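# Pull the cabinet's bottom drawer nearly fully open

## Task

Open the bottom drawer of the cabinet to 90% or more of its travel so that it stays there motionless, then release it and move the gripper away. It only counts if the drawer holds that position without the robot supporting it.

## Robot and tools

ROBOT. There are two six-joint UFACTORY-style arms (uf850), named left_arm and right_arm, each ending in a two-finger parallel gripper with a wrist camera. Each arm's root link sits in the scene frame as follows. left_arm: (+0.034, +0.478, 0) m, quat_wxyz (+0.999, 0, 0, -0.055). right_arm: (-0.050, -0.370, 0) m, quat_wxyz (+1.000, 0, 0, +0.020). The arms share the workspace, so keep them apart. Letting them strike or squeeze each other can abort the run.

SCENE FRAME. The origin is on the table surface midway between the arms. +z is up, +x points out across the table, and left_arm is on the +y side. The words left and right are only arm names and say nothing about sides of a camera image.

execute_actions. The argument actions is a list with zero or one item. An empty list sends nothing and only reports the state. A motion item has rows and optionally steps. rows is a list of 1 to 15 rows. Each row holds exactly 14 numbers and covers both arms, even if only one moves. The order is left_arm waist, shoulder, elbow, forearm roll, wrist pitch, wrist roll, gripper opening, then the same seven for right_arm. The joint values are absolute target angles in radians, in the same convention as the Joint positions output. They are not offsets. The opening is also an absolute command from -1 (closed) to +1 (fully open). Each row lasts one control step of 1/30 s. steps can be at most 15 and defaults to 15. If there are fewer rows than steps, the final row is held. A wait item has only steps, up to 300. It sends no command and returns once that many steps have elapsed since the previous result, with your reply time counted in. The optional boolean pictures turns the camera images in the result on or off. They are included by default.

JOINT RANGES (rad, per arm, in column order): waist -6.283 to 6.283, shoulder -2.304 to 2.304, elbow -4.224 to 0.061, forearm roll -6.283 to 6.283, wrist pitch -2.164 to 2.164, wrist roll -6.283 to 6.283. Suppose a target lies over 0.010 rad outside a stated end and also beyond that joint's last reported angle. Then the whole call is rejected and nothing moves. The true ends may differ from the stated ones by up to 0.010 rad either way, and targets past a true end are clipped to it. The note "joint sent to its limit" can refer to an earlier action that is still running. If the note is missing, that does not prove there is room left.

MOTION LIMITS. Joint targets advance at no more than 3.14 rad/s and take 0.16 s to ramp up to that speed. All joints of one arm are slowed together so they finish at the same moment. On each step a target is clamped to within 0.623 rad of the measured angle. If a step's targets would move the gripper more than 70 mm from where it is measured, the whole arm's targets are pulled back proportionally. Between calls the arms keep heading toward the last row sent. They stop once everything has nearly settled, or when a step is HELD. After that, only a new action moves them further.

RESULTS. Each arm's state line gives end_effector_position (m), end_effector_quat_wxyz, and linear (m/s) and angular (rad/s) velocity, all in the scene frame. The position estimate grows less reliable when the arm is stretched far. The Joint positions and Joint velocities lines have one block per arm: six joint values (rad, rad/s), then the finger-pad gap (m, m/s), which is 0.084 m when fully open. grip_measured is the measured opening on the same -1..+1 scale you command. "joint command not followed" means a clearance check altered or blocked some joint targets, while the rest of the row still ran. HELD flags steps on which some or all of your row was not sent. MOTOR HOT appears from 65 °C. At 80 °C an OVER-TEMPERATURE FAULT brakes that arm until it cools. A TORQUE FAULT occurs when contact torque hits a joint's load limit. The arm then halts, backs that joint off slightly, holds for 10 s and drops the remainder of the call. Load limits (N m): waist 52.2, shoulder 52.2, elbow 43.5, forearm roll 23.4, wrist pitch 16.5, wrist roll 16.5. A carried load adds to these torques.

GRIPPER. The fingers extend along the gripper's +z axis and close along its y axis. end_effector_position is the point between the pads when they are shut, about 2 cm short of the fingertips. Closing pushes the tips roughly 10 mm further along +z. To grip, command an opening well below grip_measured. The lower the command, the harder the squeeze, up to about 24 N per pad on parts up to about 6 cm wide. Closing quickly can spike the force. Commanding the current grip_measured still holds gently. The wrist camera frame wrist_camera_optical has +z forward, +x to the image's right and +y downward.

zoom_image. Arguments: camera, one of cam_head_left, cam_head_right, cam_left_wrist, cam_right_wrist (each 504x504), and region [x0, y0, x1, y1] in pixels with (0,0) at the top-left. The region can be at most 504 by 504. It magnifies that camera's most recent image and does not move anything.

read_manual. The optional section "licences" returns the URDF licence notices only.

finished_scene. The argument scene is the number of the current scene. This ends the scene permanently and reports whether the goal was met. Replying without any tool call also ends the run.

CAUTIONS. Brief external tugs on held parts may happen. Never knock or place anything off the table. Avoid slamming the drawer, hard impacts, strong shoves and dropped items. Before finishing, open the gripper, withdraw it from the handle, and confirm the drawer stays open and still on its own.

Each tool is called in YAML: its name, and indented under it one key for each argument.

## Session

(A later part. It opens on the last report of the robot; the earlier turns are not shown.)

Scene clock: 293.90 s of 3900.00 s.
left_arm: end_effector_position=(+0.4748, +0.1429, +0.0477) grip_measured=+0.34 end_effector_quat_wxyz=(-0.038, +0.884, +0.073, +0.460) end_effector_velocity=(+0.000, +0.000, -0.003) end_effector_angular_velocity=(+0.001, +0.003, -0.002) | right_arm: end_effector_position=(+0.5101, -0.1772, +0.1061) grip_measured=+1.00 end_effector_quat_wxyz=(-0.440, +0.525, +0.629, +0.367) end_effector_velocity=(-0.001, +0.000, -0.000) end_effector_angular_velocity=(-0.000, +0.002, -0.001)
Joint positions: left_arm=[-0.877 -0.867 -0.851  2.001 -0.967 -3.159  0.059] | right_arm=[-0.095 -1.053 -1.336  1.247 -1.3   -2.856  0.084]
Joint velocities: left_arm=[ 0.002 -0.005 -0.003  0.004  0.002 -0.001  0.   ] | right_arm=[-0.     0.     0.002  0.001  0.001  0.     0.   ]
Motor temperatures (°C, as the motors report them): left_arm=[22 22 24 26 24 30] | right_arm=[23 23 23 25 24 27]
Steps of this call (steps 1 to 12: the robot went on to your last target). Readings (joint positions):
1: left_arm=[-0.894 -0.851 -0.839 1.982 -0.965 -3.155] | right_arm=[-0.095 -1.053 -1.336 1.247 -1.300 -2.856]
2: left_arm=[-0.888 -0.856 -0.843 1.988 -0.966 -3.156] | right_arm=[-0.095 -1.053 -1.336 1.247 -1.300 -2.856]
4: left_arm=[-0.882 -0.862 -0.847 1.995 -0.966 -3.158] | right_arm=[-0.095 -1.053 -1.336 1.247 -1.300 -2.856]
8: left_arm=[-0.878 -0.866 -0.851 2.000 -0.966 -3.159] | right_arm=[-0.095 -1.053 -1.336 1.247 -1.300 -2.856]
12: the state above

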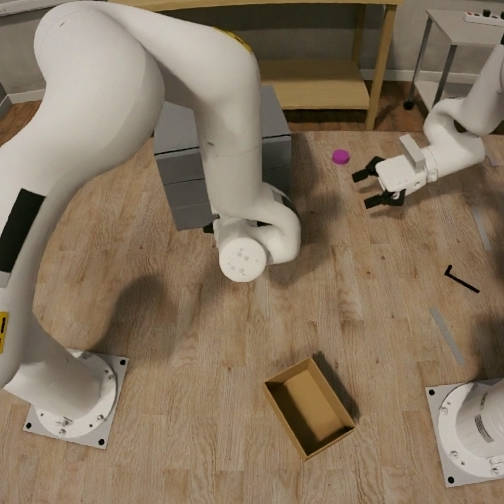

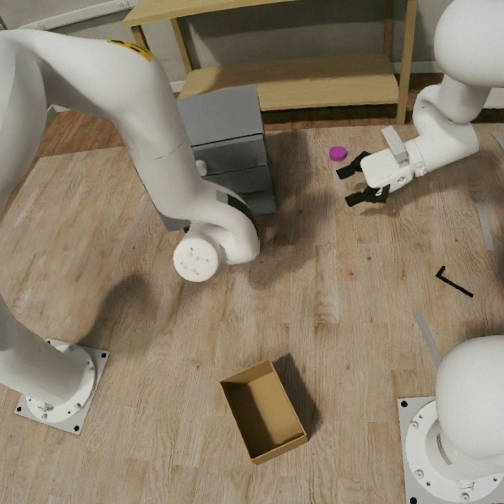

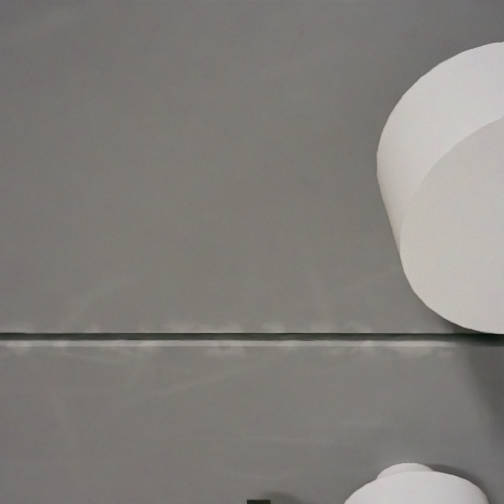

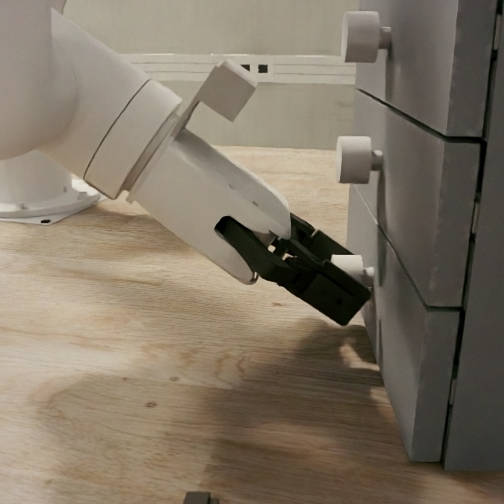

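execute_actions:
  actions:
    - {"rows": [[-0.8767,-0.8679,-0.8518,2.0016,-0.9666,-3.1595,0.27,-0.095,-1.053,-1.336,1.247,-1.300,-2.856,1],[-0.8767,-0.8679,-0.8518,2.0016,-0.9666,-3.1595,0.19,-0.095,-1.053,-1.336,1.247,-1.300,-2.856,1],[-0.8767,-0.8679,-0.8518,2.0016,-0.9666,-3.1595,0.11,-0.095,-1.053,-1.336,1.247,-1.300,-2.856,1],[-0.8767,-0.8679,-0.8518,2.0016,-0.9666,-3.1595,0.03,-0.095,-1.053,-1.336,1.247,-1.300,-2.856,1],[-0.8767,-0.8679,-0.8518,2.0016,-0.9666,-3.1595,-0.05,-0.095,-1.053,-1.336,1.247,-1.300,-2.856,1],[-0.8767,-0.8679,-0.8518,2.0016,-0.9666,-3.1595,-0.11,-0.095,-1.053,-1.336,1.247,-1.300,-2.856,1],[-0.8767,-0.8679,-0.8518,2.0016,-0.9666,-3.1595,-0.16,-0.095,-1.053,-1.336,1.247,-1.300,-2.856,1],[-0.8767,-0.8679,-0.8518,2.0016,-0.9666,-3.1595,-0.20,-0.095,-1.053,-1.336,1.247,-1.300,-2.856,1],[-0.8767,-0.8679,-0.8518,2.0016,-0.9666,-3.1595,-0.23,-0.095,-1.053,-1.336,1.247,-1.300,-2.856,1],[-0.8767,-0.8679,-0.8518,2.0016,-0.9666,-3.1595,-0.26,-0.095,-1.053,-1.336,1.247,-1.300,-2.856,1],[-0.8767,-0.8679,-0.8518,2.0016,-0.9666,-3.1595,-0.29,-0.095,-1.053,-1.336,1.247,-1.300,-2.856,1],[-0.8767,-0.8679,-0.8518,2.0016,-0.9666,-3.1595,-0.32,-0.095,-1.053,-1.336,1.247,-1.300,-2.856,1],[-0.8767,-0.8679,-0.8518,2.0016,-0.9666,-3.1595,-0.36,-0.095,-1.053,-1.336,1.247,-1.300,-2.856,1],[-0.8767,-0.8679,-0.8518,2.0016,-0.9666,-3.1595,-0.42,-0.095,-1.053,-1.336,1.247,-1.300,-2.856,1],[-0.8767,-0.8679,-0.8518,2.0016,-0.9666,-3.1595,-0.5,-0.095,-1.053,-1.336,1.247,-1.300,-2.856,1]], "steps": 15}
  pictures: false

execute_actions:
  actions:
    - {"rows": [[-0.8773,-0.8678,-0.8515,2.0011,-0.9667,-3.1597,-0.6,-0.095,-1.053,-1.336,1.247,-1.300,-2.856,1],[-0.8786,-0.8676,-0.8508,2.0002,-0.9668,-3.1603,-0.6,-0.095,-1.053,-1.336,1.247,-1.300,-2.856,1],[-0.8804,-0.8672,-0.8499,1.9987,-0.9671,-3.1610,-0.6,-0.095,-1.053,-1.336,1.247,-1.300,-2.856,1],[-0.8829,-0.8668,-0.8485,1.9968,-0.9675,-3.1620,-0.6,-0.095,-1.053,-1.336,1.247,-1.300,-2.856,1],[-0.8861,-0.8663,-0.8469,1.9944,-0.9678,-3.1633,-0.6,-0.095,-1.053,-1.336,1.247,-1.300,-2.856,1],[-0.8902,-0.8656,-0.8447,1.9911,-0.9683,-3.1649,-0.6,-0.095,-1.053,-1.336,1.247,-1.300,-2.856,1],[-0.8954,-0.8648,-0.8420,1.9870,-0.9690,-3.1670,-0.6,-0.095,-1.053,-1.336,1.247,-1.300,-2.856,1],[-0.9018,-0.8637,-0.8390,1.9821,-0.9696,-3.1694,-0.6,-0.095,-1.053,-1.336,1.247,-1.300,-2.856,1],[-0.9081,-0.8627,-0.8358,1.9770,-0.9703,-3.1718,-0.6,-0.095,-1.053,-1.336,1.247,-1.300,-2.856,1],[-0.9146,-0.8618,-0.8329,1.9720,-0.9710,-3.1741,-0.6,-0.095,-1.053,-1.336,1.247,-1.300,-2.856,1],[-0.9210,-0.8609,-0.8298,1.9669,-0.9716,-3.1765,-0.6,-0.095,-1.053,-1.336,1.247,-1.300,-2.856,1],[-0.9274,-0.8599,-0.8270,1.9618,-0.9722,-3.1788,-0.6,-0.095,-1.053,-1.336,1.247,-1.300,-2.856,1],[-0.9339,-0.8591,-0.8241,1.9565,-0.9727,-3.1811,-0.6,-0.095,-1.053,-1.336,1.247,-1.300,-2.856,1],[-0.9405,-0.8582,-0.8213,1.9513,-0.9732,-3.1834,-0.6,-0.095,-1.053,-1.336,1.247,-1.300,-2.856,1],[-0.9471,-0.8573,-0.8186,1.9460,-0.9736,-3.1856,-0.6,-0.095,-1.053,-1.336,1.247,-1.300,-2.856,1]], "steps": 15}
  pictures: false

execute_actions:
  actions:
    - {"rows": [[-0.9537,-0.8565,-0.8159,1.9407,-0.9741,-3.1879,-0.6,-0.095,-1.053,-1.336,1.247,-1.300,-2.856,1],[-0.9603,-0.8557,-0.8131,1.9353,-0.9745,-3.1900,-0.6,-0.095,-1.053,-1.336,1.247,-1.300,-2.856,1],[-0.9669,-0.8549,-0.8106,1.9299,-0.9749,-3.1922,-0.6,-0.095,-1.053,-1.336,1.247,-1.300,-2.856,1],[-0.9737,-0.8541,-0.8080,1.9243,-0.9752,-3.1944,-0.6,-0.095,-1.053,-1.336,1.247,-1.300,-2.856,1],[-0.9804,-0.8534,-0.8056,1.9188,-0.9755,-3.1965,-0.6,-0.095,-1.053,-1.336,1.247,-1.300,-2.856,1],[-0.9872,-0.8526,-0.8031,1.9132,-0.9757,-3.1985,-0.6,-0.095,-1.053,-1.336,1.247,-1.300,-2.856,1],[-0.9940,-0.8518,-0.8007,1.9076,-0.9761,-3.2006,-0.6,-0.095,-1.053,-1.336,1.247,-1.300,-2.856,1],[-1.0008,-0.8512,-0.7984,1.9019,-0.9762,-3.2025,-0.6,-0.095,-1.053,-1.336,1.247,-1.300,-2.856,1],[-1.0076,-0.8505,-0.7961,1.8962,-0.9764,-3.2045,-0.6,-0.095,-1.053,-1.336,1.247,-1.300,-2.856,1],[-1.0145,-0.8498,-0.7939,1.8904,-0.9765,-3.2064,-0.6,-0.095,-1.053,-1.336,1.247,-1.300,-2.856,1],[-1.0214,-0.8492,-0.7917,1.8846,-0.9766,-3.2083,-0.6,-0.095,-1.053,-1.336,1.247,-1.300,-2.856,1],[-1.0283,-0.8485,-0.7896,1.8788,-0.9767,-3.2102,-0.6,-0.095,-1.053,-1.336,1.247,-1.300,-2.856,1],[-1.0352,-0.8479,-0.7875,1.8729,-0.9768,-3.2120,-0.6,-0.095,-1.053,-1.336,1.247,-1.300,-2.856,1],[-1.0422,-0.8473,-0.7855,1.8669,-0.9768,-3.2138,-0.6,-0.095,-1.053,-1.336,1.247,-1.300,-2.856,1],[-1.0492,-0.8467,-0.7836,1.8609,-0.9768,-3.2155,-0.6,-0.095,-1.053,-1.336,1.247,-1.300,-2.856,1]], "steps": 15}
  pictures: false

execute_actions:
  actions:
    - {"rows": [[-1.0562,-0.8462,-0.7817,1.8548,-0.9767,-3.2172,-0.6,-0.095,-1.053,-1.336,1.247,-1.300,-2.856,1],[-1.0632,-0.8456,-0.7798,1.8487,-0.9766,-3.2189,-0.6,-0.095,-1.053,-1.336,1.247,-1.300,-2.856,1],[-1.0703,-0.8451,-0.7780,1.8426,-0.9765,-3.2205,-0.6,-0.095,-1.053,-1.336,1.247,-1.300,-2.856,1],[-1.0774,-0.8446,-0.7763,1.8364,-0.9764,-3.2221,-0.6,-0.095,-1.053,-1.336,1.247,-1.300,-2.856,1],[-1.0845,-0.8441,-0.7746,1.8302,-0.9762,-3.2236,-0.6,-0.095,-1.053,-1.336,1.247,-1.300,-2.856,1],[-1.0916,-0.8436,-0.7730,1.8239,-0.9760,-3.2251,-0.6,-0.095,-1.053,-1.336,1.247,-1.300,-2.856,1],[-1.0981,-0.8432,-0.7716,1.8182,-0.9759,-3.2265,-0.6,-0.095,-1.053,-1.336,1.247,-1.300,-2.856,1],[-1.1036,-0.8429,-0.7704,1.8133,-0.9757,-3.2275,-0.6,-0.095,-1.053,-1.336,1.247,-1.300,-2.856,1],[-1.1084,-0.8426,-0.7694,1.8090,-0.9755,-3.2285,-0.6,-0.095,-1.053,-1.336,1.247,-1.300,-2.856,1],[-1.1125,-0.8424,-0.7686,1.8054,-0.9753,-3.2292,-0.6,-0.095,-1.053,-1.336,1.247,-1.300,-2.856,1],[-1.1156,-0.8422,-0.7680,1.8026,-0.9752,-3.2298,-0.6,-0.095,-1.053,-1.336,1.247,-1.300,-2.856,1],[-1.1180,-0.8421,-0.7675,1.8004,-0.9751,-3.2303,-0.6,-0.095,-1.053,-1.336,1.247,-1.300,-2.856,1],[-1.1194,-0.8420,-0.7672,1.7991,-0.9751,-3.2305,-0.6,-0.095,-1.053,-1.336,1.247,-1.300,-2.856,1],[-1.1201,-0.8419,-0.7671,1.7985,-0.9750,-3.2306,-0.6,-0.095,-1.053,-1.336,1.247,-1.300,-2.856,1],[-1.1204,-0.8419,-0.7670,1.7983,-0.9750,-3.2307,-0.6,-0.095,-1.053,-1.336,1.247,-1.300,-2.856,1]], "steps": 15}
  pictures: false

execute_actions:
  actions:
    - {"steps": 8}

Scene clock: 368.57 s of 3900.00 s.
left_arm: end_effector_position=(+0.4749, +0.1434, +0.0475) grip_measured=-0.29 end_effector_quat_wxyz=(-0.038, +0.884, +0.073, +0.460) end_effector_velocity=(+0.000, -0.001, +0.000) end_effector_angular_velocity=(-0.002, +0.000, -0.000) | right_arm: end_effector_position=(+0.5101, -0.1772, +0.1061) grip_measured=+1.00 end_effector_quat_wxyz=(-0.440, +0.525, +0.629, +0.367) end_effector_velocity=(+0.000, -0.000, +0.000) end_effector_angular_velocity=(-0.001, -0.001, -0.000)
Joint positions: left_arm=[-0.877 -0.868 -0.851  2.001 -0.967 -3.159  0.032] | right_arm=[-0.095 -1.053 -1.336  1.247 -1.3   -2.856  0.084]
Joint velocities: left_arm=[ 0.     0.001 -0.001  0.001  0.001  0.    -0.   ] | right_arm=[-0.    -0.    -0.001 -0.     0.     0.     0.   ]
Motor temperatures (°C, as the motors report them): left_arm=[22 22 24 26 24 30] | right_arm=[23 23 23 25 24 27]
Steps of this call (steps 1 to 30: the robot went on to your last target; steps 31 to 100: nothing new was sent; then 70.83 s passed at rest; steps 101 to 115: all 15 steps of this action). Readings (joint positions):
101: left_arm=[-0.877 -0.868 -0.852 2.002 -0.967 -3.160] | right_arm=[-0.095 -1.053 -1.336 1.247 -1.300 -2.856]
102: left_arm=[-0.877 -0.868 -0.852 2.002 -0.967 -3.160] | right_arm=[-0.095 -1.053 -1.336 1.247 -1.300 -2.856]
104: left_arm=[-0.877 -0.868 -0.852 2.002 -0.967 -3.159] | right_arm=[-0.095 -1.053 -1.336 1.247 -1.300 -2.856]
108: left_arm=[-0.877 -0.868 -0.852 2.002 -0.967 -3.160] | right_arm=[-0.095 -1.053 -1.336 1.247 -1.300 -2.856]
115: the state above

Scene clock: 369.07 s of 3900.00 s.
left_arm: end_effector_position=(+0.4535, +0.1396, +0.0475) grip_measured=-0.29 end_effector_quat_wxyz=(-0.038, +0.884, +0.073, +0.460) end_effector_velocity=(-0.085, -0.015, +0.000) end_effector_angular_velocity=(-0.001, -0.000, -0.001) | right_arm: end_effector_position=(+0.5101, -0.1772, +0.1061) grip_measured=+1.00 end_effector_quat_wxyz=(-0.440, +0.525, +0.629, +0.367) end_effector_velocity=(+0.000, -0.000, +0.000) end_effector_angular_velocity=(+0.000, -0.001, -0.000)
Joint positions: left_arm=[-0.923 -0.861 -0.829  1.965 -0.972 -3.177  0.032] | right_arm=[-0.095 -1.053 -1.336  1.247 -1.3   -2.856  0.084]
Joint velocities: left_arm=[-0.187  0.027  0.083 -0.148 -0.016 -0.067 -0.   ] | right_arm=[-0. -0. -0.  0. -0. -0. -0.]
Motor temperatures (°C, as the motors report them): left_arm=[22 22 24 26 24 30] | right_arm=[23 23 23 25 24 27]
Steps of this call (steps 1 to 15: all 15 steps of this action). Readings (joint positions):
1: left_arm=[-0.877 -0.868 -0.851 2.001 -0.967 -3.160] | right_arm=[-0.095 -1.053 -1.336 1.247 -1.300 -2.856]
2: left_arm=[-0.877 -0.868 -0.851 2.001 -0.967 -3.160] | right_arm=[-0.095 -1.053 -1.336 1.247 -1.300 -2.856]
4: left_arm=[-0.877 -0.868 -0.851 2.000 -0.967 -3.160] | right_arm=[-0.095 -1.053 -1.336 1.247 -1.300 -2.856]
8: left_arm=[-0.885 -0.866 -0.847 1.994 -0.968 -3.163] | right_arm=[-0.095 -1.053 -1.336 1.247 -1.300 -2.856]
15: the state above

Scene clock: 369.57 s of 3900.00 s.
left_arm: end_effector_position=(+0.4094, +0.1321, +0.0474) grip_measured=-0.29 end_effector_quat_wxyz=(-0.038, +0.884, +0.073, +0.460) end_effector_velocity=(-0.089, -0.016, +0.000) end_effector_angular_velocity=(-0.001, +0.000, -0.002) | right_arm: end_effector_position=(+0.5101, -0.1772, +0.1061) grip_measured=+1.00 end_effector_quat_wxyz=(-0.440, +0.525, +0.629, +0.367) end_effector_velocity=(-0.001, +0.000, -0.000) end_effector_angular_velocity=(+0.000, +0.001, +0.000)
Joint positions: left_arm=[-1.022 -0.849 -0.792  1.884 -0.976 -3.208  0.032] | right_arm=[-0.095 -1.053 -1.336  1.247 -1.3   -2.856  0.084]
Joint velocities: left_arm=[-0.207  0.02   0.064 -0.173 -0.002 -0.055  0.   ] | right_arm=[-0.     0.     0.002  0.    -0.    -0.001 -0.   ]
Motor temperatures (°C, as the motors report them): left_arm=[22 22 24 26 24 30] | right_arm=[23 23 23 25 24 27]
Steps of this call (steps 1 to 15: all 15 steps of this action). Readings (joint positions):
1: left_arm=[-0.929 -0.860 -0.826 1.960 -0.972 -3.179] | right_arm=[-0.095 -1.053 -1.336 1.247 -1.300 -2.856]
2: left_arm=[-0.935 -0.859 -0.824 1.955 -0.973 -3.181] | right_arm=[-0.095 -1.053 -1.336 1.247 -1.300 -2.856]
4: left_arm=[-0.948 -0.857 -0.818 1.945 -0.974 -3.186] | right_arm=[-0.095 -1.053 -1.336 1.247 -1.300 -2.856]
8: left_arm=[-0.975 -0.854 -0.808 1.923 -0.975 -3.195] | right_arm=[-0.095 -1.053 -1.336 1.247 -1.300 -2.856]
15: the state above

Scene clock: 370.07 s of 3900.00 s.
left_arm: end_effector_position=(+0.3713, +0.1257, +0.0474) grip_measured=-0.29 end_effector_quat_wxyz=(-0.038, +0.884, +0.073, +0.460) end_effector_velocity=(-0.030, -0.005, +0.000) end_effector_angular_velocity=(-0.001, -0.000, +0.000) | right_arm: end_effector_position=(+0.5101, -0.1772, +0.1061) grip_measured=+1.00 end_effector_quat_wxyz=(-0.440, +0.525, +0.629, +0.367) end_effector_velocity=(+0.000, +0.000, -0.000) end_effector_angular_velocity=(-0.000, +0.000, -0.001)
Joint positions: left_arm=[-1.113 -0.842 -0.769  1.805 -0.975 -3.229  0.032] | right_arm=[-0.095 -1.053 -1.336  1.247 -1.3   -2.856  0.084]
Joint velocities: left_arm=[-0.073  0.005  0.015 -0.066  0.003 -0.014  0.   ] | right_arm=[ 0.    -0.     0.     0.001  0.001  0.     0.   ]
Motor temperatures (°C, as the motors report them): left_arm=[22 22 24 26 24 30] | right_arm=[23 23 23 25 24 27]
Steps of this call (steps 1 to 15: all 15 steps of this action). Readings (joint positions):
1: left_arm=[-1.029 -0.849 -0.789 1.878 -0.976 -3.210] | right_arm=[-0.095 -1.053 -1.336 1.247 -1.300 -2.856]
2: left_arm=[-1.036 -0.848 -0.787 1.872 -0.976 -3.212] | right_arm=[-0.095 -1.053 -1.336 1.247 -1.300 -2.856]
4: left_arm=[-1.050 -0.847 -0.783 1.860 -0.976 -3.216] | right_arm=[-0.095 -1.053 -1.336 1.247 -1.300 -2.856]
8: left_arm=[-1.078 -0.845 -0.776 1.836 -0.976 -3.222] | right_arm=[-0.095 -1.053 -1.336 1.247 -1.300 -2.856]
15: the state above

Scene clock: 370.33 s of 3900.00 s.
left_arm: end_effector_position=(+0.3686, +0.1253, +0.0475) grip_measured=-0.29 end_effector_quat_wxyz=(-0.038, +0.884, +0.073, +0.460) end_effector_velocity=(-0.001, +0.000, +0.000) end_effector_angular_velocity=(-0.001, -0.001, +0.002) | right_arm: end_effector_position=(+0.5101, -0.1772, +0.1061) grip_measured=+1.00 end_effector_quat_wxyz=(-0.440, +0.525, +0.629, +0.367) end_effector_velocity=(+0.000, -0.000, +0.000) end_effector_angular_velocity=(-0.000, -0.001, +0.000)
Joint positions: left_arm=[-1.12  -0.842 -0.767  1.799 -0.975 -3.231  0.032] | right_arm=[-0.095 -1.053 -1.336  1.247 -1.3   -2.856  0.084]
Joint velocities: left_arm=[-0.003  0.001  0.001 -0.005 -0.001 -0.002 -0.   ] | right_arm=[ 0.     0.    -0.001 -0.     0.    -0.    -0.   ]
Motor temperatures (°C, as the motors report them): left_arm=[22 22 24 26 24 30] | right_arm=[23 23 23 25 24 27]
Steps of this call (steps 1 to 8: the robot went on to your last target). Readings (joint positions):
1: left_arm=[-1.116 -0.842 -0.768 1.803 -0.975 -3.230] | right_arm=[-0.095 -1.053 -1.336 1.247 -1.300 -2.856]
2: left_arm=[-1.117 -0.842 -0.768 1.801 -0.975 -3.230] | right_arm=[-0.095 -1.053 -1.336 1.247 -1.300 -2.856]
4: left_arm=[-1.119 -0.842 -0.767 1.800 -0.975 -3.230] | right_arm=[-0.095 -1.053 -1.336 1.247 -1.300 -2.856]
8: the state above

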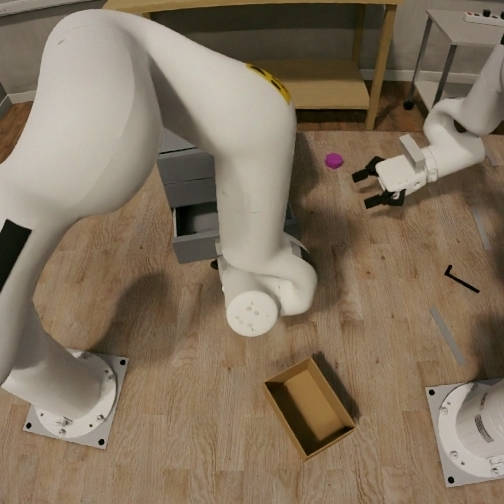

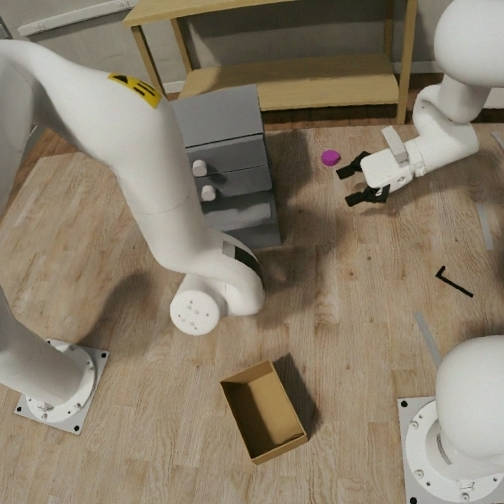

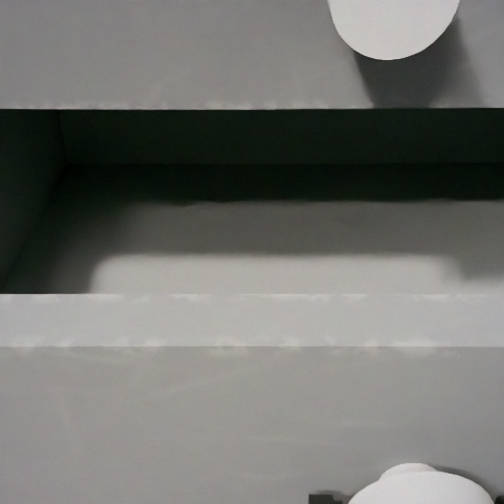

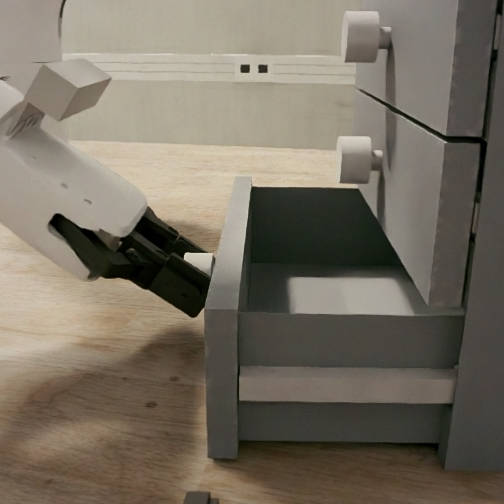

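zoom_image:
  camera: "cam_left_wrist"
  region: [0, 90, 200, 310]

zoom_image:
  camera: "cam_right_wrist"
  region: [190, 280, 504, 490]

Region (0, 90, 200, 310) of cam_left_wrist's 504x504 image, scaled by 2.291, with more detail than that image has; it fills the left 458 columns of this view, and the rest is white.

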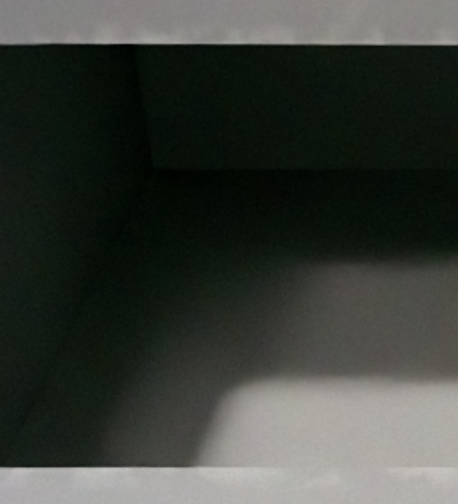

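Region (190, 280, 504, 490) of cam_right_wrist's 504x504 image, scaled by 1.605, with more detail than that image has; it fills the top 337 rows of this view, and the rest is white.

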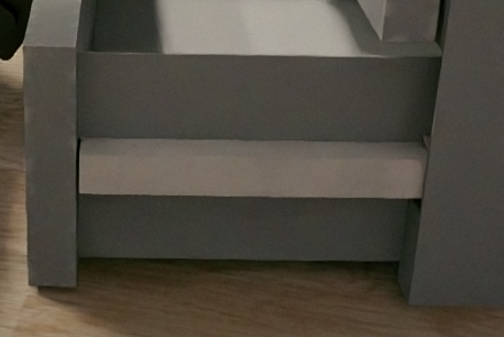

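zoom_image:
  camera: "cam_right_wrist"
  region: [400, 340, 504, 480]

zoom_image:
  camera: "cam_head_right"
  region: [160, 70, 320, 270]

Region (400, 340, 504, 480) of cam_right_wrist's 504x504 image, scaled by 3.600, with more detail than that image has; it fills the left 374 columns of this view, and the rest is white.

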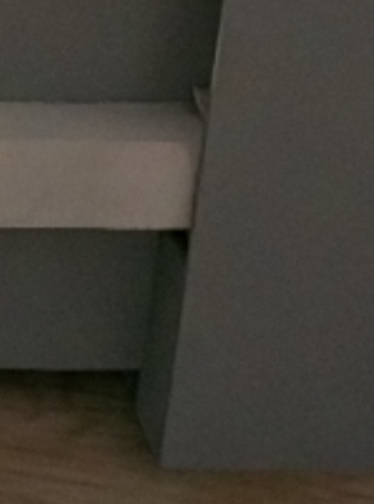

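Region (160, 70, 320, 270) of cam_head_right's 504x504 image, scaled by 2.520, with more detail than that image has; it fills the left 403 columns of this view, and the rest is white.

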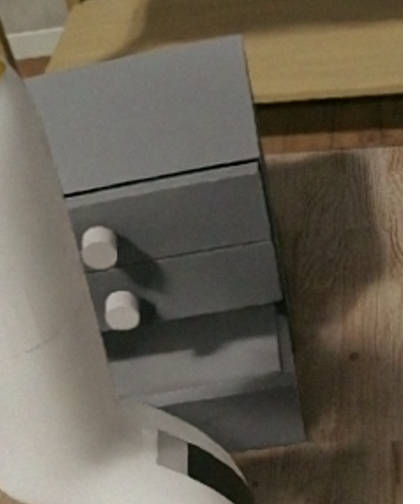

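execute_actions:
  actions:
    - {"rows": [[-1.1216,-0.8419,-0.7668,1.7972,-0.9750,-3.2309,-0.6,-0.095,-1.053,-1.336,1.247,-1.300,-2.856,1],[-1.1247,-0.8417,-0.7662,1.7944,-0.9748,-3.2315,-0.6,-0.095,-1.053,-1.336,1.247,-1.300,-2.856,1],[-1.1295,-0.8414,-0.7653,1.7900,-0.9746,-3.2323,-0.6,-0.095,-1.053,-1.336,1.247,-1.300,-2.856,1],[-1.1354,-0.8412,-0.7643,1.7848,-0.9743,-3.2333,-0.6,-0.095,-1.053,-1.336,1.247,-1.300,-2.856,1],[-1.1421,-0.8408,-0.7632,1.7786,-0.9740,-3.2344,-0.6,-0.095,-1.053,-1.336,1.247,-1.300,-2.856,1],[-1.1494,-0.8405,-0.7620,1.7720,-0.9736,-3.2355,-0.6,-0.095,-1.053,-1.336,1.247,-1.300,-2.856,1],[-1.1567,-0.8402,-0.7609,1.7653,-0.9732,-3.2366,-0.6,-0.095,-1.053,-1.336,1.247,-1.300,-2.856,1],[-1.1635,-0.8399,-0.7599,1.7591,-0.9728,-3.2375,-0.6,-0.095,-1.053,-1.336,1.247,-1.300,-2.856,1],[-1.1697,-0.8396,-0.7590,1.7534,-0.9724,-3.2384,-0.6,-0.095,-1.053,-1.336,1.247,-1.300,-2.856,1],[-1.1743,-0.8395,-0.7584,1.7492,-0.9721,-3.2390,-0.6,-0.095,-1.053,-1.336,1.247,-1.300,-2.856,1],[-1.1774,-0.8393,-0.7580,1.7462,-0.9719,-3.2394,-0.6,-0.095,-1.053,-1.336,1.247,-1.300,-2.856,1],[-1.1787,-0.8393,-0.7579,1.7451,-0.9718,-3.2395,-0.6,-0.095,-1.053,-1.336,1.247,-1.300,-2.856,1]], "steps": 15}
  pictures: false

execute_actions:
  actions:
    - {"rows": [[-1.1958,-0.8387,-0.7559,1.7291,-0.9707,-3.2415,-0.6,-0.095,-1.053,-1.336,1.247,-1.300,-2.856,1]], "steps": 12}

Scene clock: 441.87 s of 3900.00 s.
left_arm: end_effector_position=(+0.3467, +0.1217, +0.0475) grip_measured=-0.29 end_effector_quat_wxyz=(-0.038, +0.884, +0.073, +0.460) end_effector_velocity=(-0.022, -0.004, +0.000) end_effector_angular_velocity=(-0.002, +0.000, +0.002) | right_arm: end_effector_position=(+0.5101, -0.1772, +0.1061) grip_measured=+1.00 end_effector_quat_wxyz=(-0.440, +0.525, +0.629, +0.367) end_effector_velocity=(+0.000, -0.000, +0.000) end_effector_angular_velocity=(+0.000, -0.001, +0.000)
Joint positions: left_arm=[-1.174 -0.839 -0.759  1.75  -0.972 -3.239  0.032] | right_arm=[-0.095 -1.053 -1.336  1.247 -1.3   -2.856  0.084]
Joint velocities: left_arm=[-0.055  0.003  0.007 -0.052  0.004 -0.008  0.   ] | right_arm=[-0.     0.    -0.001 -0.    -0.    -0.    -0.   ]
Motor temperatures (°C, as the motors report them): left_arm=[22 22 24 26 24 30] | right_arm=[23 23 23 25 24 27]
Steps of this call (steps 1 to 15: the robot went on to your last target; steps 16 to 90: nothing new was sent; then 68.03 s passed at rest; steps 91 to 105: all 15 steps of this action). Readings (joint positions):
91: left_arm=[-1.120 -0.842 -0.767 1.798 -0.975 -3.231] | right_arm=[-0.095 -1.053 -1.336 1.247 -1.300 -2.856]
92: left_arm=[-1.121 -0.842 -0.767 1.798 -0.975 -3.231] | right_arm=[-0.095 -1.053 -1.336 1.247 -1.300 -2.856]
94: left_arm=[-1.123 -0.842 -0.767 1.796 -0.975 -3.231] | right_arm=[-0.095 -1.053 -1.336 1.247 -1.300 -2.856]
98: left_arm=[-1.140 -0.841 -0.764 1.781 -0.974 -3.234] | right_arm=[-0.095 -1.053 -1.336 1.247 -1.300 -2.856]
105: the state above

Scene clock: 442.27 s of 3900.00 s.
left_arm: end_effector_position=(+0.3381, +0.1203, +0.0475) grip_measured=-0.29 end_effector_quat_wxyz=(-0.038, +0.884, +0.073, +0.460) end_effector_velocity=(-0.002, -0.001, +0.001) end_effector_angular_velocity=(-0.003, -0.000, -0.000) | right_arm: end_effector_position=(+0.5101, -0.1772, +0.1061) grip_measured=+1.00 end_effector_quat_wxyz=(-0.440, +0.525, +0.629, +0.367) end_effector_velocity=(-0.000, -0.000, -0.000) end_effector_angular_velocity=(-0.000, +0.000, +0.000)
Joint positions: left_arm=[-1.195 -0.839 -0.756  1.73  -0.971 -3.241  0.032] | right_arm=[-0.095 -1.053 -1.336  1.247 -1.3   -2.856  0.084]
Joint velocities: left_arm=[-0.006  0.002  0.    -0.004  0.001 -0.003  0.   ] | right_arm=[-0. -0. -0. -0.  0.  0. -0.]
Motor temperatures (°C, as the motors report them): left_arm=[22 22 24 26 24 30] | right_arm=[23 23 23 25 24 27]
Steps of this call (steps 1 to 12: all 12 steps of this action). Readings (joint positions):
1: left_arm=[-1.175 -0.839 -0.758 1.748 -0.972 -3.239] | right_arm=[-0.095 -1.053 -1.336 1.247 -1.300 -2.856]
2: left_arm=[-1.178 -0.839 -0.758 1.745 -0.972 -3.239] | right_arm=[-0.095 -1.053 -1.336 1.247 -1.300 -2.856]
4: left_arm=[-1.187 -0.839 -0.757 1.737 -0.971 -3.240] | right_arm=[-0.095 -1.053 -1.336 1.247 -1.300 -2.856]
8: left_arm=[-1.194 -0.839 -0.756 1.731 -0.971 -3.241] | right_arm=[-0.095 -1.053 -1.336 1.247 -1.300 -2.856]
12: the state above

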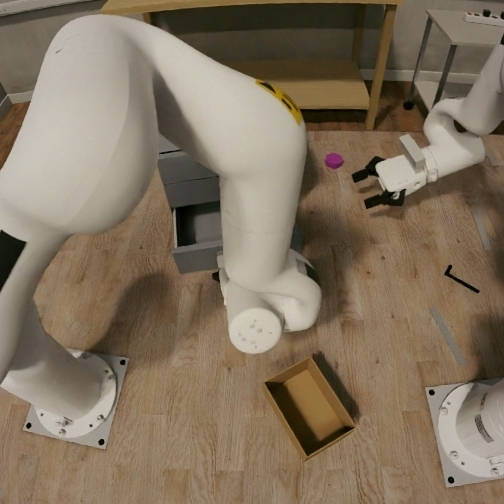

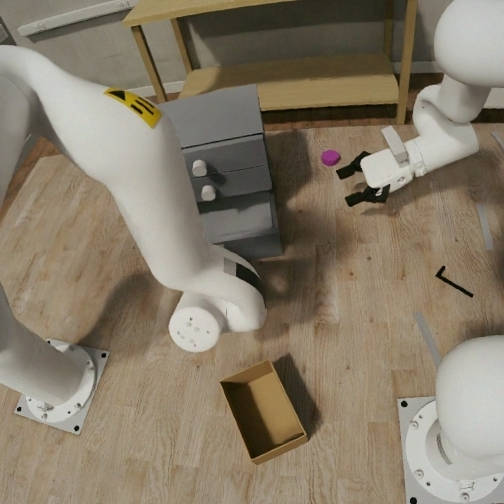

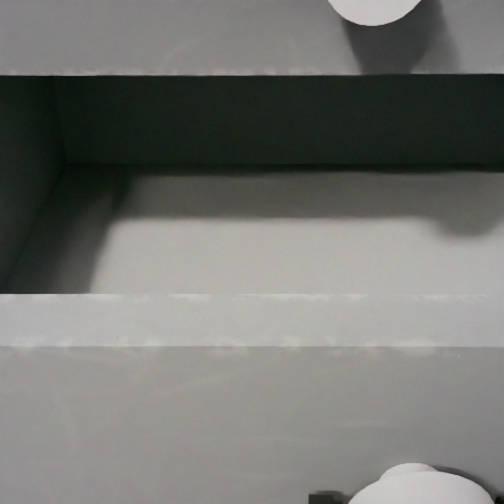

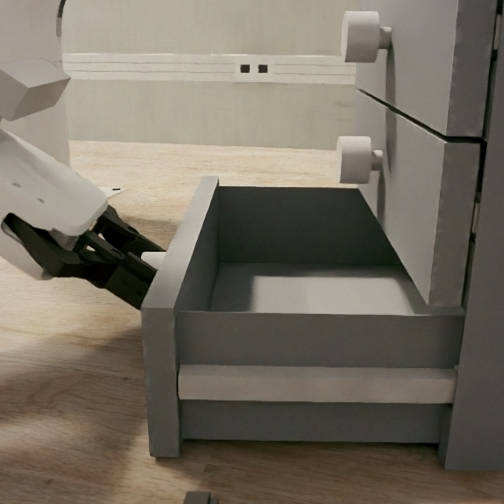

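execute_actions:
  actions:
    - {"rows": [[-1.2131,-0.8382,-0.7542,1.7128,-0.9695,-3.2432,-0.6,-0.095,-1.053,-1.336,1.247,-1.3,-2.856,1]], "steps": 11}

Scene clock: 443.87 s of 3900.00 s.
left_arm: end_effector_position=(+0.3312, +0.1192, +0.0475) grip_measured=-0.29 end_effector_quat_wxyz=(-0.038, +0.884, +0.073, +0.460) end_effector_velocity=(-0.002, -0.000, -0.000) end_effector_angular_velocity=(+0.001, +0.001, +0.000) | right_arm: end_effector_position=(+0.5101, -0.1772, +0.1061) grip_measured=+1.00 end_effector_quat_wxyz=(-0.440, +0.525, +0.629, +0.367) end_effector_velocity=(-0.001, +0.000, -0.000) end_effector_angular_velocity=(+0.000, +0.002, +0.000)
Joint positions: left_arm=[-1.213 -0.838 -0.754  1.713 -0.969 -3.243  0.032] | right_arm=[-0.095 -1.053 -1.336  1.247 -1.3   -2.856  0.084]
Joint velocities: left_arm=[-0.005 -0.    -0.    -0.006  0.001  0.001  0.   ] | right_arm=[-0.     0.     0.002 -0.    -0.    -0.     0.   ]
Motor temperatures (°C, as the motors report them): left_arm=[22 22 24 26 24 30] | right_arm=[23 23 23 25 24 27]
Steps of this call (steps 1 to 15: the robot went on to your last target; steps 16 to 37: nothing new was sent; steps 38 to 48: all 11 steps of this action). Readings (joint positions):
38: left_arm=[-1.196 -0.839 -0.756 1.729 -0.971 -3.242] | right_arm=[-0.095 -1.053 -1.336 1.247 -1.300 -2.856]
39: left_arm=[-1.198 -0.839 -0.756 1.727 -0.971 -3.242] | right_arm=[-0.095 -1.053 -1.336 1.247 -1.300 -2.856]
41: left_arm=[-1.206 -0.838 -0.755 1.720 -0.970 -3.242] | right_arm=[-0.095 -1.053 -1.336 1.247 -1.300 -2.856]
45: left_arm=[-1.212 -0.838 -0.754 1.714 -0.970 -3.243] | right_arm=[-0.095 -1.053 -1.336 1.247 -1.300 -2.856]
48: the state above

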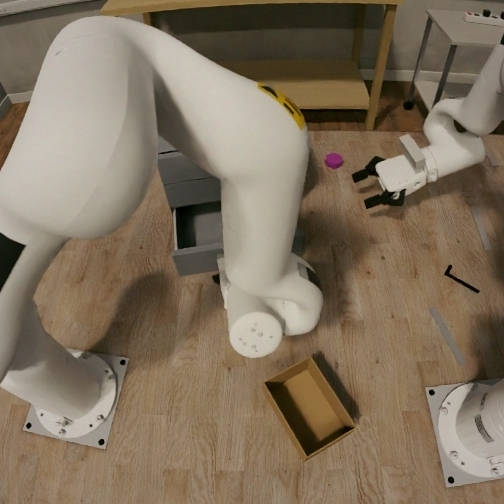

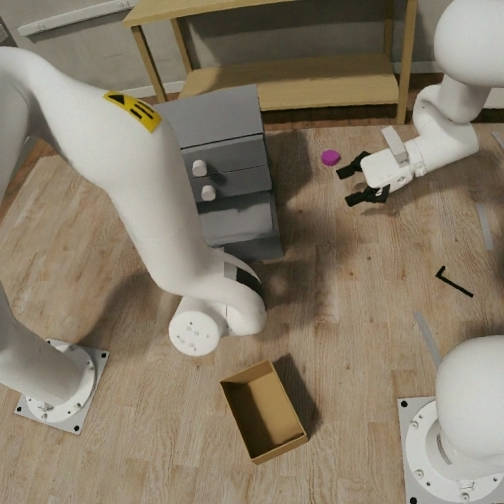

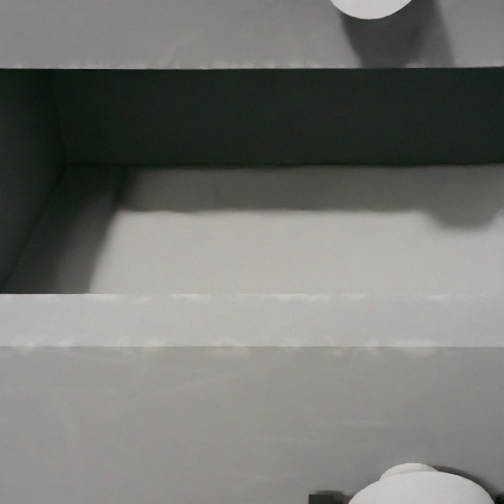

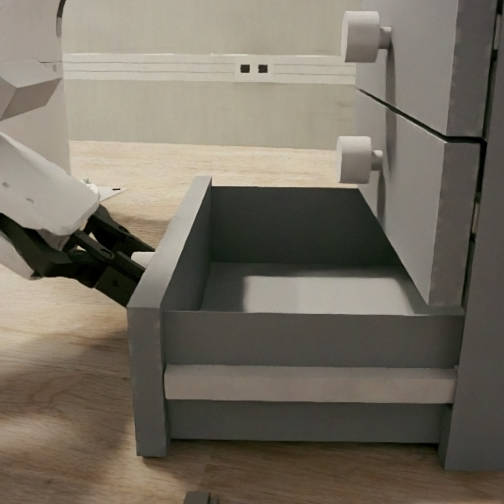

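execute_actions:
  actions:
    - {"rows": [[-1.2305,-0.8378,-0.7529,1.6964,-0.9681,-3.2446,-0.6,-0.095,-1.053,-1.336,1.247,-1.3,-2.856,1]], "steps": 11}

Scene clock: 445.57 s of 3900.00 s.
left_arm: end_effector_position=(+0.3243, +0.1180, +0.0475) grip_measured=-0.29 end_effector_quat_wxyz=(-0.038, +0.884, +0.073, +0.460) end_effector_velocity=(-0.001, +0.000, +0.000) end_effector_angular_velocity=(+0.000, +0.000, +0.003) | right_arm: end_effector_position=(+0.5101, -0.1772, +0.1061) grip_measured=+1.00 end_effector_quat_wxyz=(-0.440, +0.525, +0.629, +0.367) end_effector_velocity=(+0.001, -0.000, +0.000) end_effector_angular_velocity=(+0.000, -0.002, +0.000)
Joint positions: left_arm=[-1.23  -0.838 -0.753  1.697 -0.968 -3.245  0.032] | right_arm=[-0.095 -1.053 -1.336  1.247 -1.3   -2.856  0.084]
Joint velocities: left_arm=[-0.003  0.     0.    -0.007  0.001  0.001  0.   ] | right_arm=[ 0.     0.    -0.002 -0.    -0.    -0.001  0.   ]
Motor temperatures (°C, as the motors report them): left_arm=[22 22 24 26 24 30] | right_arm=[23 23 23 25 24 27]
Steps of this call (steps 1 to 15: the robot went on to your last target; steps 16 to 40: nothing new was sent; steps 41 to 51: all 11 steps of this action). Readings (joint positions):
41: left_arm=[-1.213 -0.838 -0.754 1.713 -0.969 -3.243] | right_arm=[-0.095 -1.053 -1.336 1.247 -1.300 -2.856]
42: left_arm=[-1.215 -0.838 -0.754 1.711 -0.969 -3.243] | right_arm=[-0.095 -1.053 -1.336 1.247 -1.300 -2.856]
44: left_arm=[-1.223 -0.838 -0.753 1.704 -0.969 -3.244] | right_arm=[-0.095 -1.053 -1.336 1.247 -1.300 -2.856]
48: left_arm=[-1.229 -0.838 -0.753 1.698 -0.968 -3.244] | right_arm=[-0.095 -1.053 -1.336 1.247 -1.300 -2.856]
51: the state above

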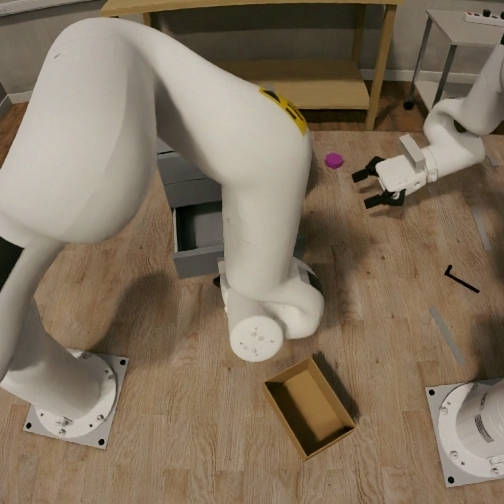

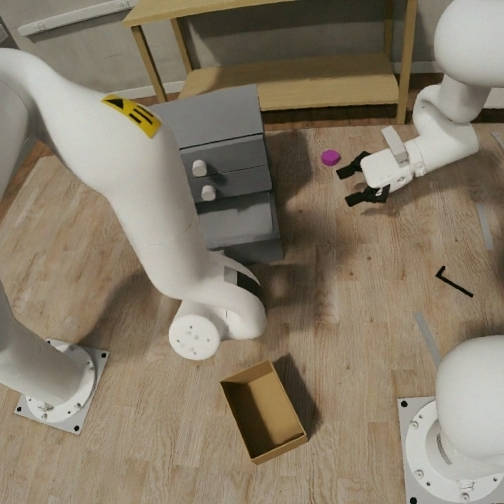

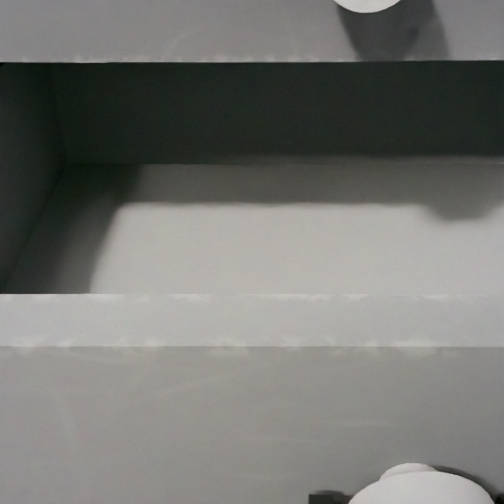

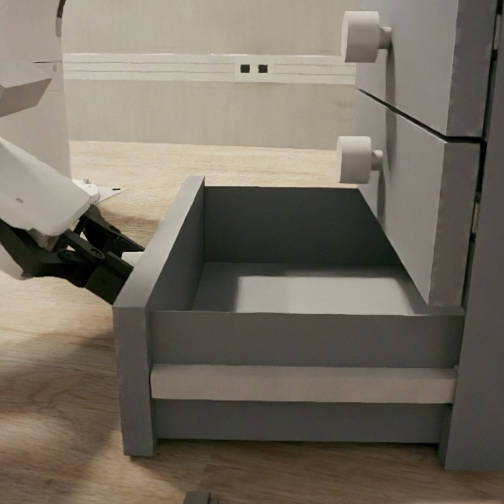

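execute_actions:
  actions:
    - {"rows": [[-1.2478,-0.8375,-0.7518,1.6798,-0.9667,-3.2457,-0.6,-0.095,-1.053,-1.336,1.247,-1.3,-2.856,1]], "steps": 11}

Scene clock: 447.00 s of 3900.00 s.
left_arm: end_effector_position=(+0.3174, +0.1169, +0.0475) grip_measured=-0.29 end_effector_quat_wxyz=(-0.038, +0.884, +0.073, +0.460) end_effector_velocity=(-0.002, -0.000, -0.000) end_effector_angular_velocity=(+0.000, -0.000, +0.001) | right_arm: end_effector_position=(+0.5101, -0.1772, +0.1061) grip_measured=+1.00 end_effector_quat_wxyz=(-0.440, +0.525, +0.629, +0.367) end_effector_velocity=(-0.001, +0.000, -0.000) end_effector_angular_velocity=(+0.001, +0.002, +0.000)
Joint positions: left_arm=[-1.247 -0.838 -0.752  1.68  -0.967 -3.246  0.032] | right_arm=[-0.095 -1.053 -1.336  1.247 -1.3   -2.856  0.084]
Joint velocities: left_arm=[-0.006 -0.     0.    -0.006  0.     0.    -0.   ] | right_arm=[-0.     0.     0.002  0.    -0.001  0.     0.   ]
Motor temperatures (°C, as the motors report them): left_arm=[22 22 24 26 24 30] | right_arm=[23 23 23 25 24 27]
Steps of this call (steps 1 to 15: the robot went on to your last target; steps 16 to 32: nothing new was sent; steps 33 to 43: all 11 steps of this action). Readings (joint positions):
33: left_arm=[-1.231 -0.838 -0.753 1.696 -0.968 -3.245] | right_arm=[-0.095 -1.053 -1.336 1.247 -1.300 -2.856]
34: left_arm=[-1.232 -0.838 -0.753 1.694 -0.968 -3.245] | right_arm=[-0.095 -1.053 -1.336 1.247 -1.300 -2.856]
36: left_arm=[-1.240 -0.838 -0.752 1.687 -0.967 -3.245] | right_arm=[-0.095 -1.053 -1.336 1.247 -1.300 -2.856]
40: left_arm=[-1.246 -0.838 -0.752 1.681 -0.967 -3.246] | right_arm=[-0.095 -1.053 -1.336 1.247 -1.300 -2.856]
43: the state above

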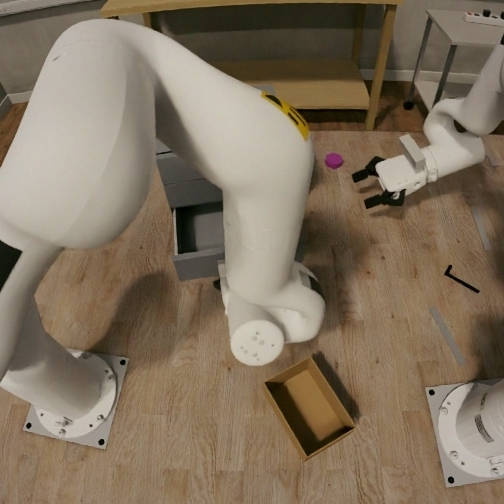

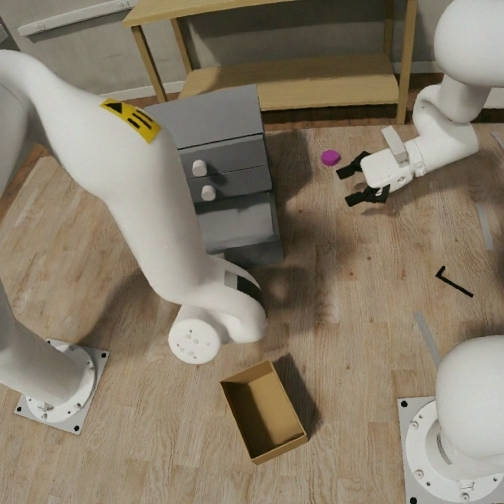

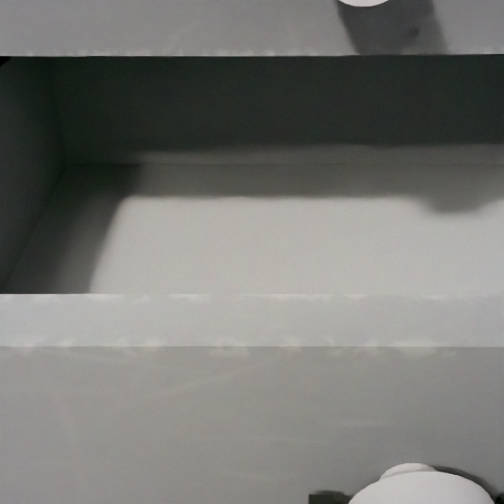

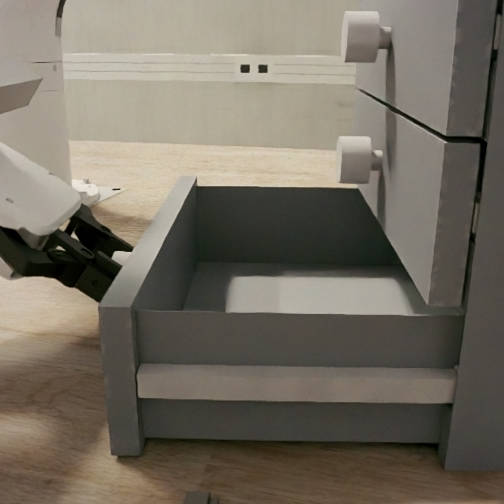

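execute_actions:
  actions:
    - {"rows": [[-1.2652,-0.8373,-0.7511,1.6629,-0.9653,-3.2466,-0.6,-0.095,-1.053,-1.336,1.247,-1.3,-2.856,1]], "steps": 11}

Scene clock: 448.97 s of 3900.00 s.
left_arm: end_effector_position=(+0.3105, +0.1157, +0.0475) grip_measured=-0.29 end_effector_quat_wxyz=(-0.038, +0.884, +0.073, +0.460) end_effector_velocity=(-0.002, +0.000, -0.000) end_effector_angular_velocity=(+0.001, -0.000, +0.001) | right_arm: end_effector_position=(+0.5101, -0.1772, +0.1061) grip_measured=+1.00 end_effector_quat_wxyz=(-0.440, +0.525, +0.629, +0.367) end_effector_velocity=(+0.001, -0.000, +0.000) end_effector_angular_velocity=(-0.001, -0.001, -0.000)
Joint positions: left_arm=[-1.265 -0.837 -0.751  1.663 -0.965 -3.247  0.032] | right_arm=[-0.095 -1.053 -1.336  1.247 -1.3   -2.856  0.084]
Joint velocities: left_arm=[-0.004 -0.001  0.    -0.005  0.     0.     0.   ] | right_arm=[ 0.    -0.    -0.001  0.     0.001 -0.     0.   ]
Motor temperatures (°C, as the motors report them): left_arm=[22 22 24 26 24 30] | right_arm=[23 23 23 25 24 27]
Steps of this call (steps 1 to 15: the robot went on to your last target; steps 16 to 48: nothing new was sent; steps 49 to 59: all 11 steps of this action). Readings (joint positions):
49: left_arm=[-1.248 -0.837 -0.752 1.680 -0.967 -3.246] | right_arm=[-0.095 -1.053 -1.336 1.247 -1.300 -2.856]
50: left_arm=[-1.250 -0.837 -0.752 1.678 -0.967 -3.246] | right_arm=[-0.095 -1.053 -1.336 1.247 -1.300 -2.856]
52: left_arm=[-1.258 -0.837 -0.751 1.670 -0.966 -3.246] | right_arm=[-0.095 -1.053 -1.336 1.247 -1.300 -2.856]
56: left_arm=[-1.264 -0.837 -0.751 1.664 -0.965 -3.247] | right_arm=[-0.095 -1.053 -1.336 1.247 -1.300 -2.856]
59: the state above

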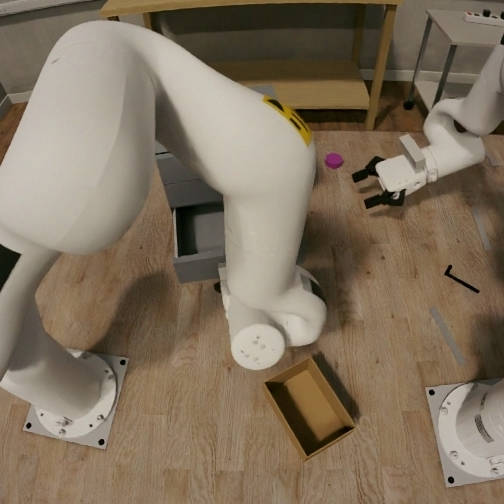

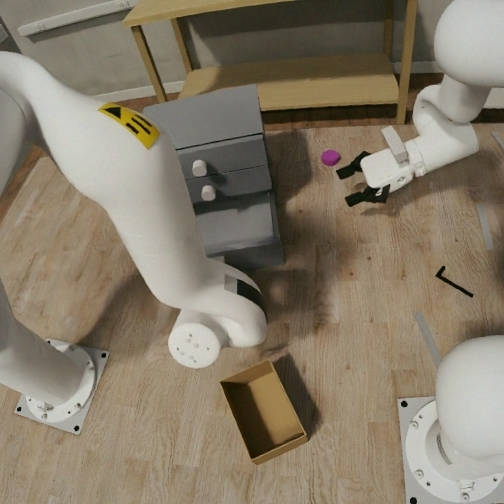

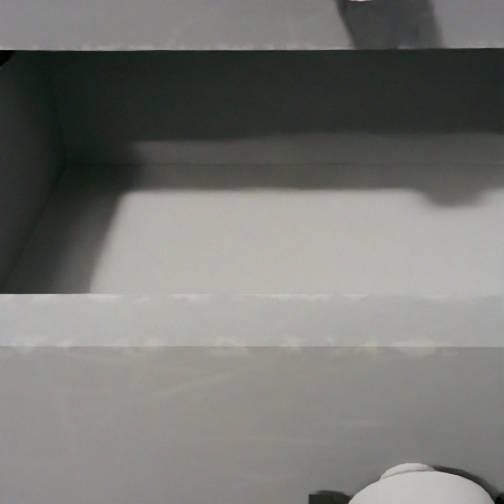

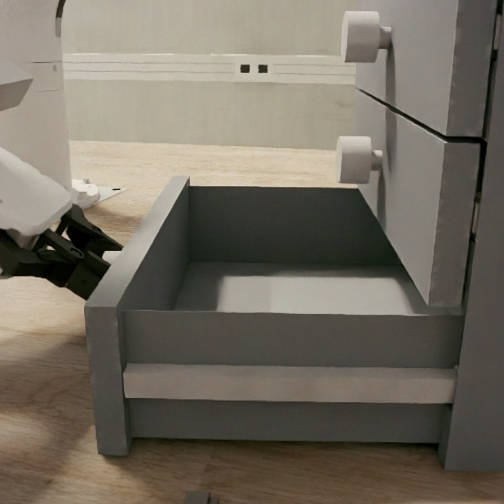

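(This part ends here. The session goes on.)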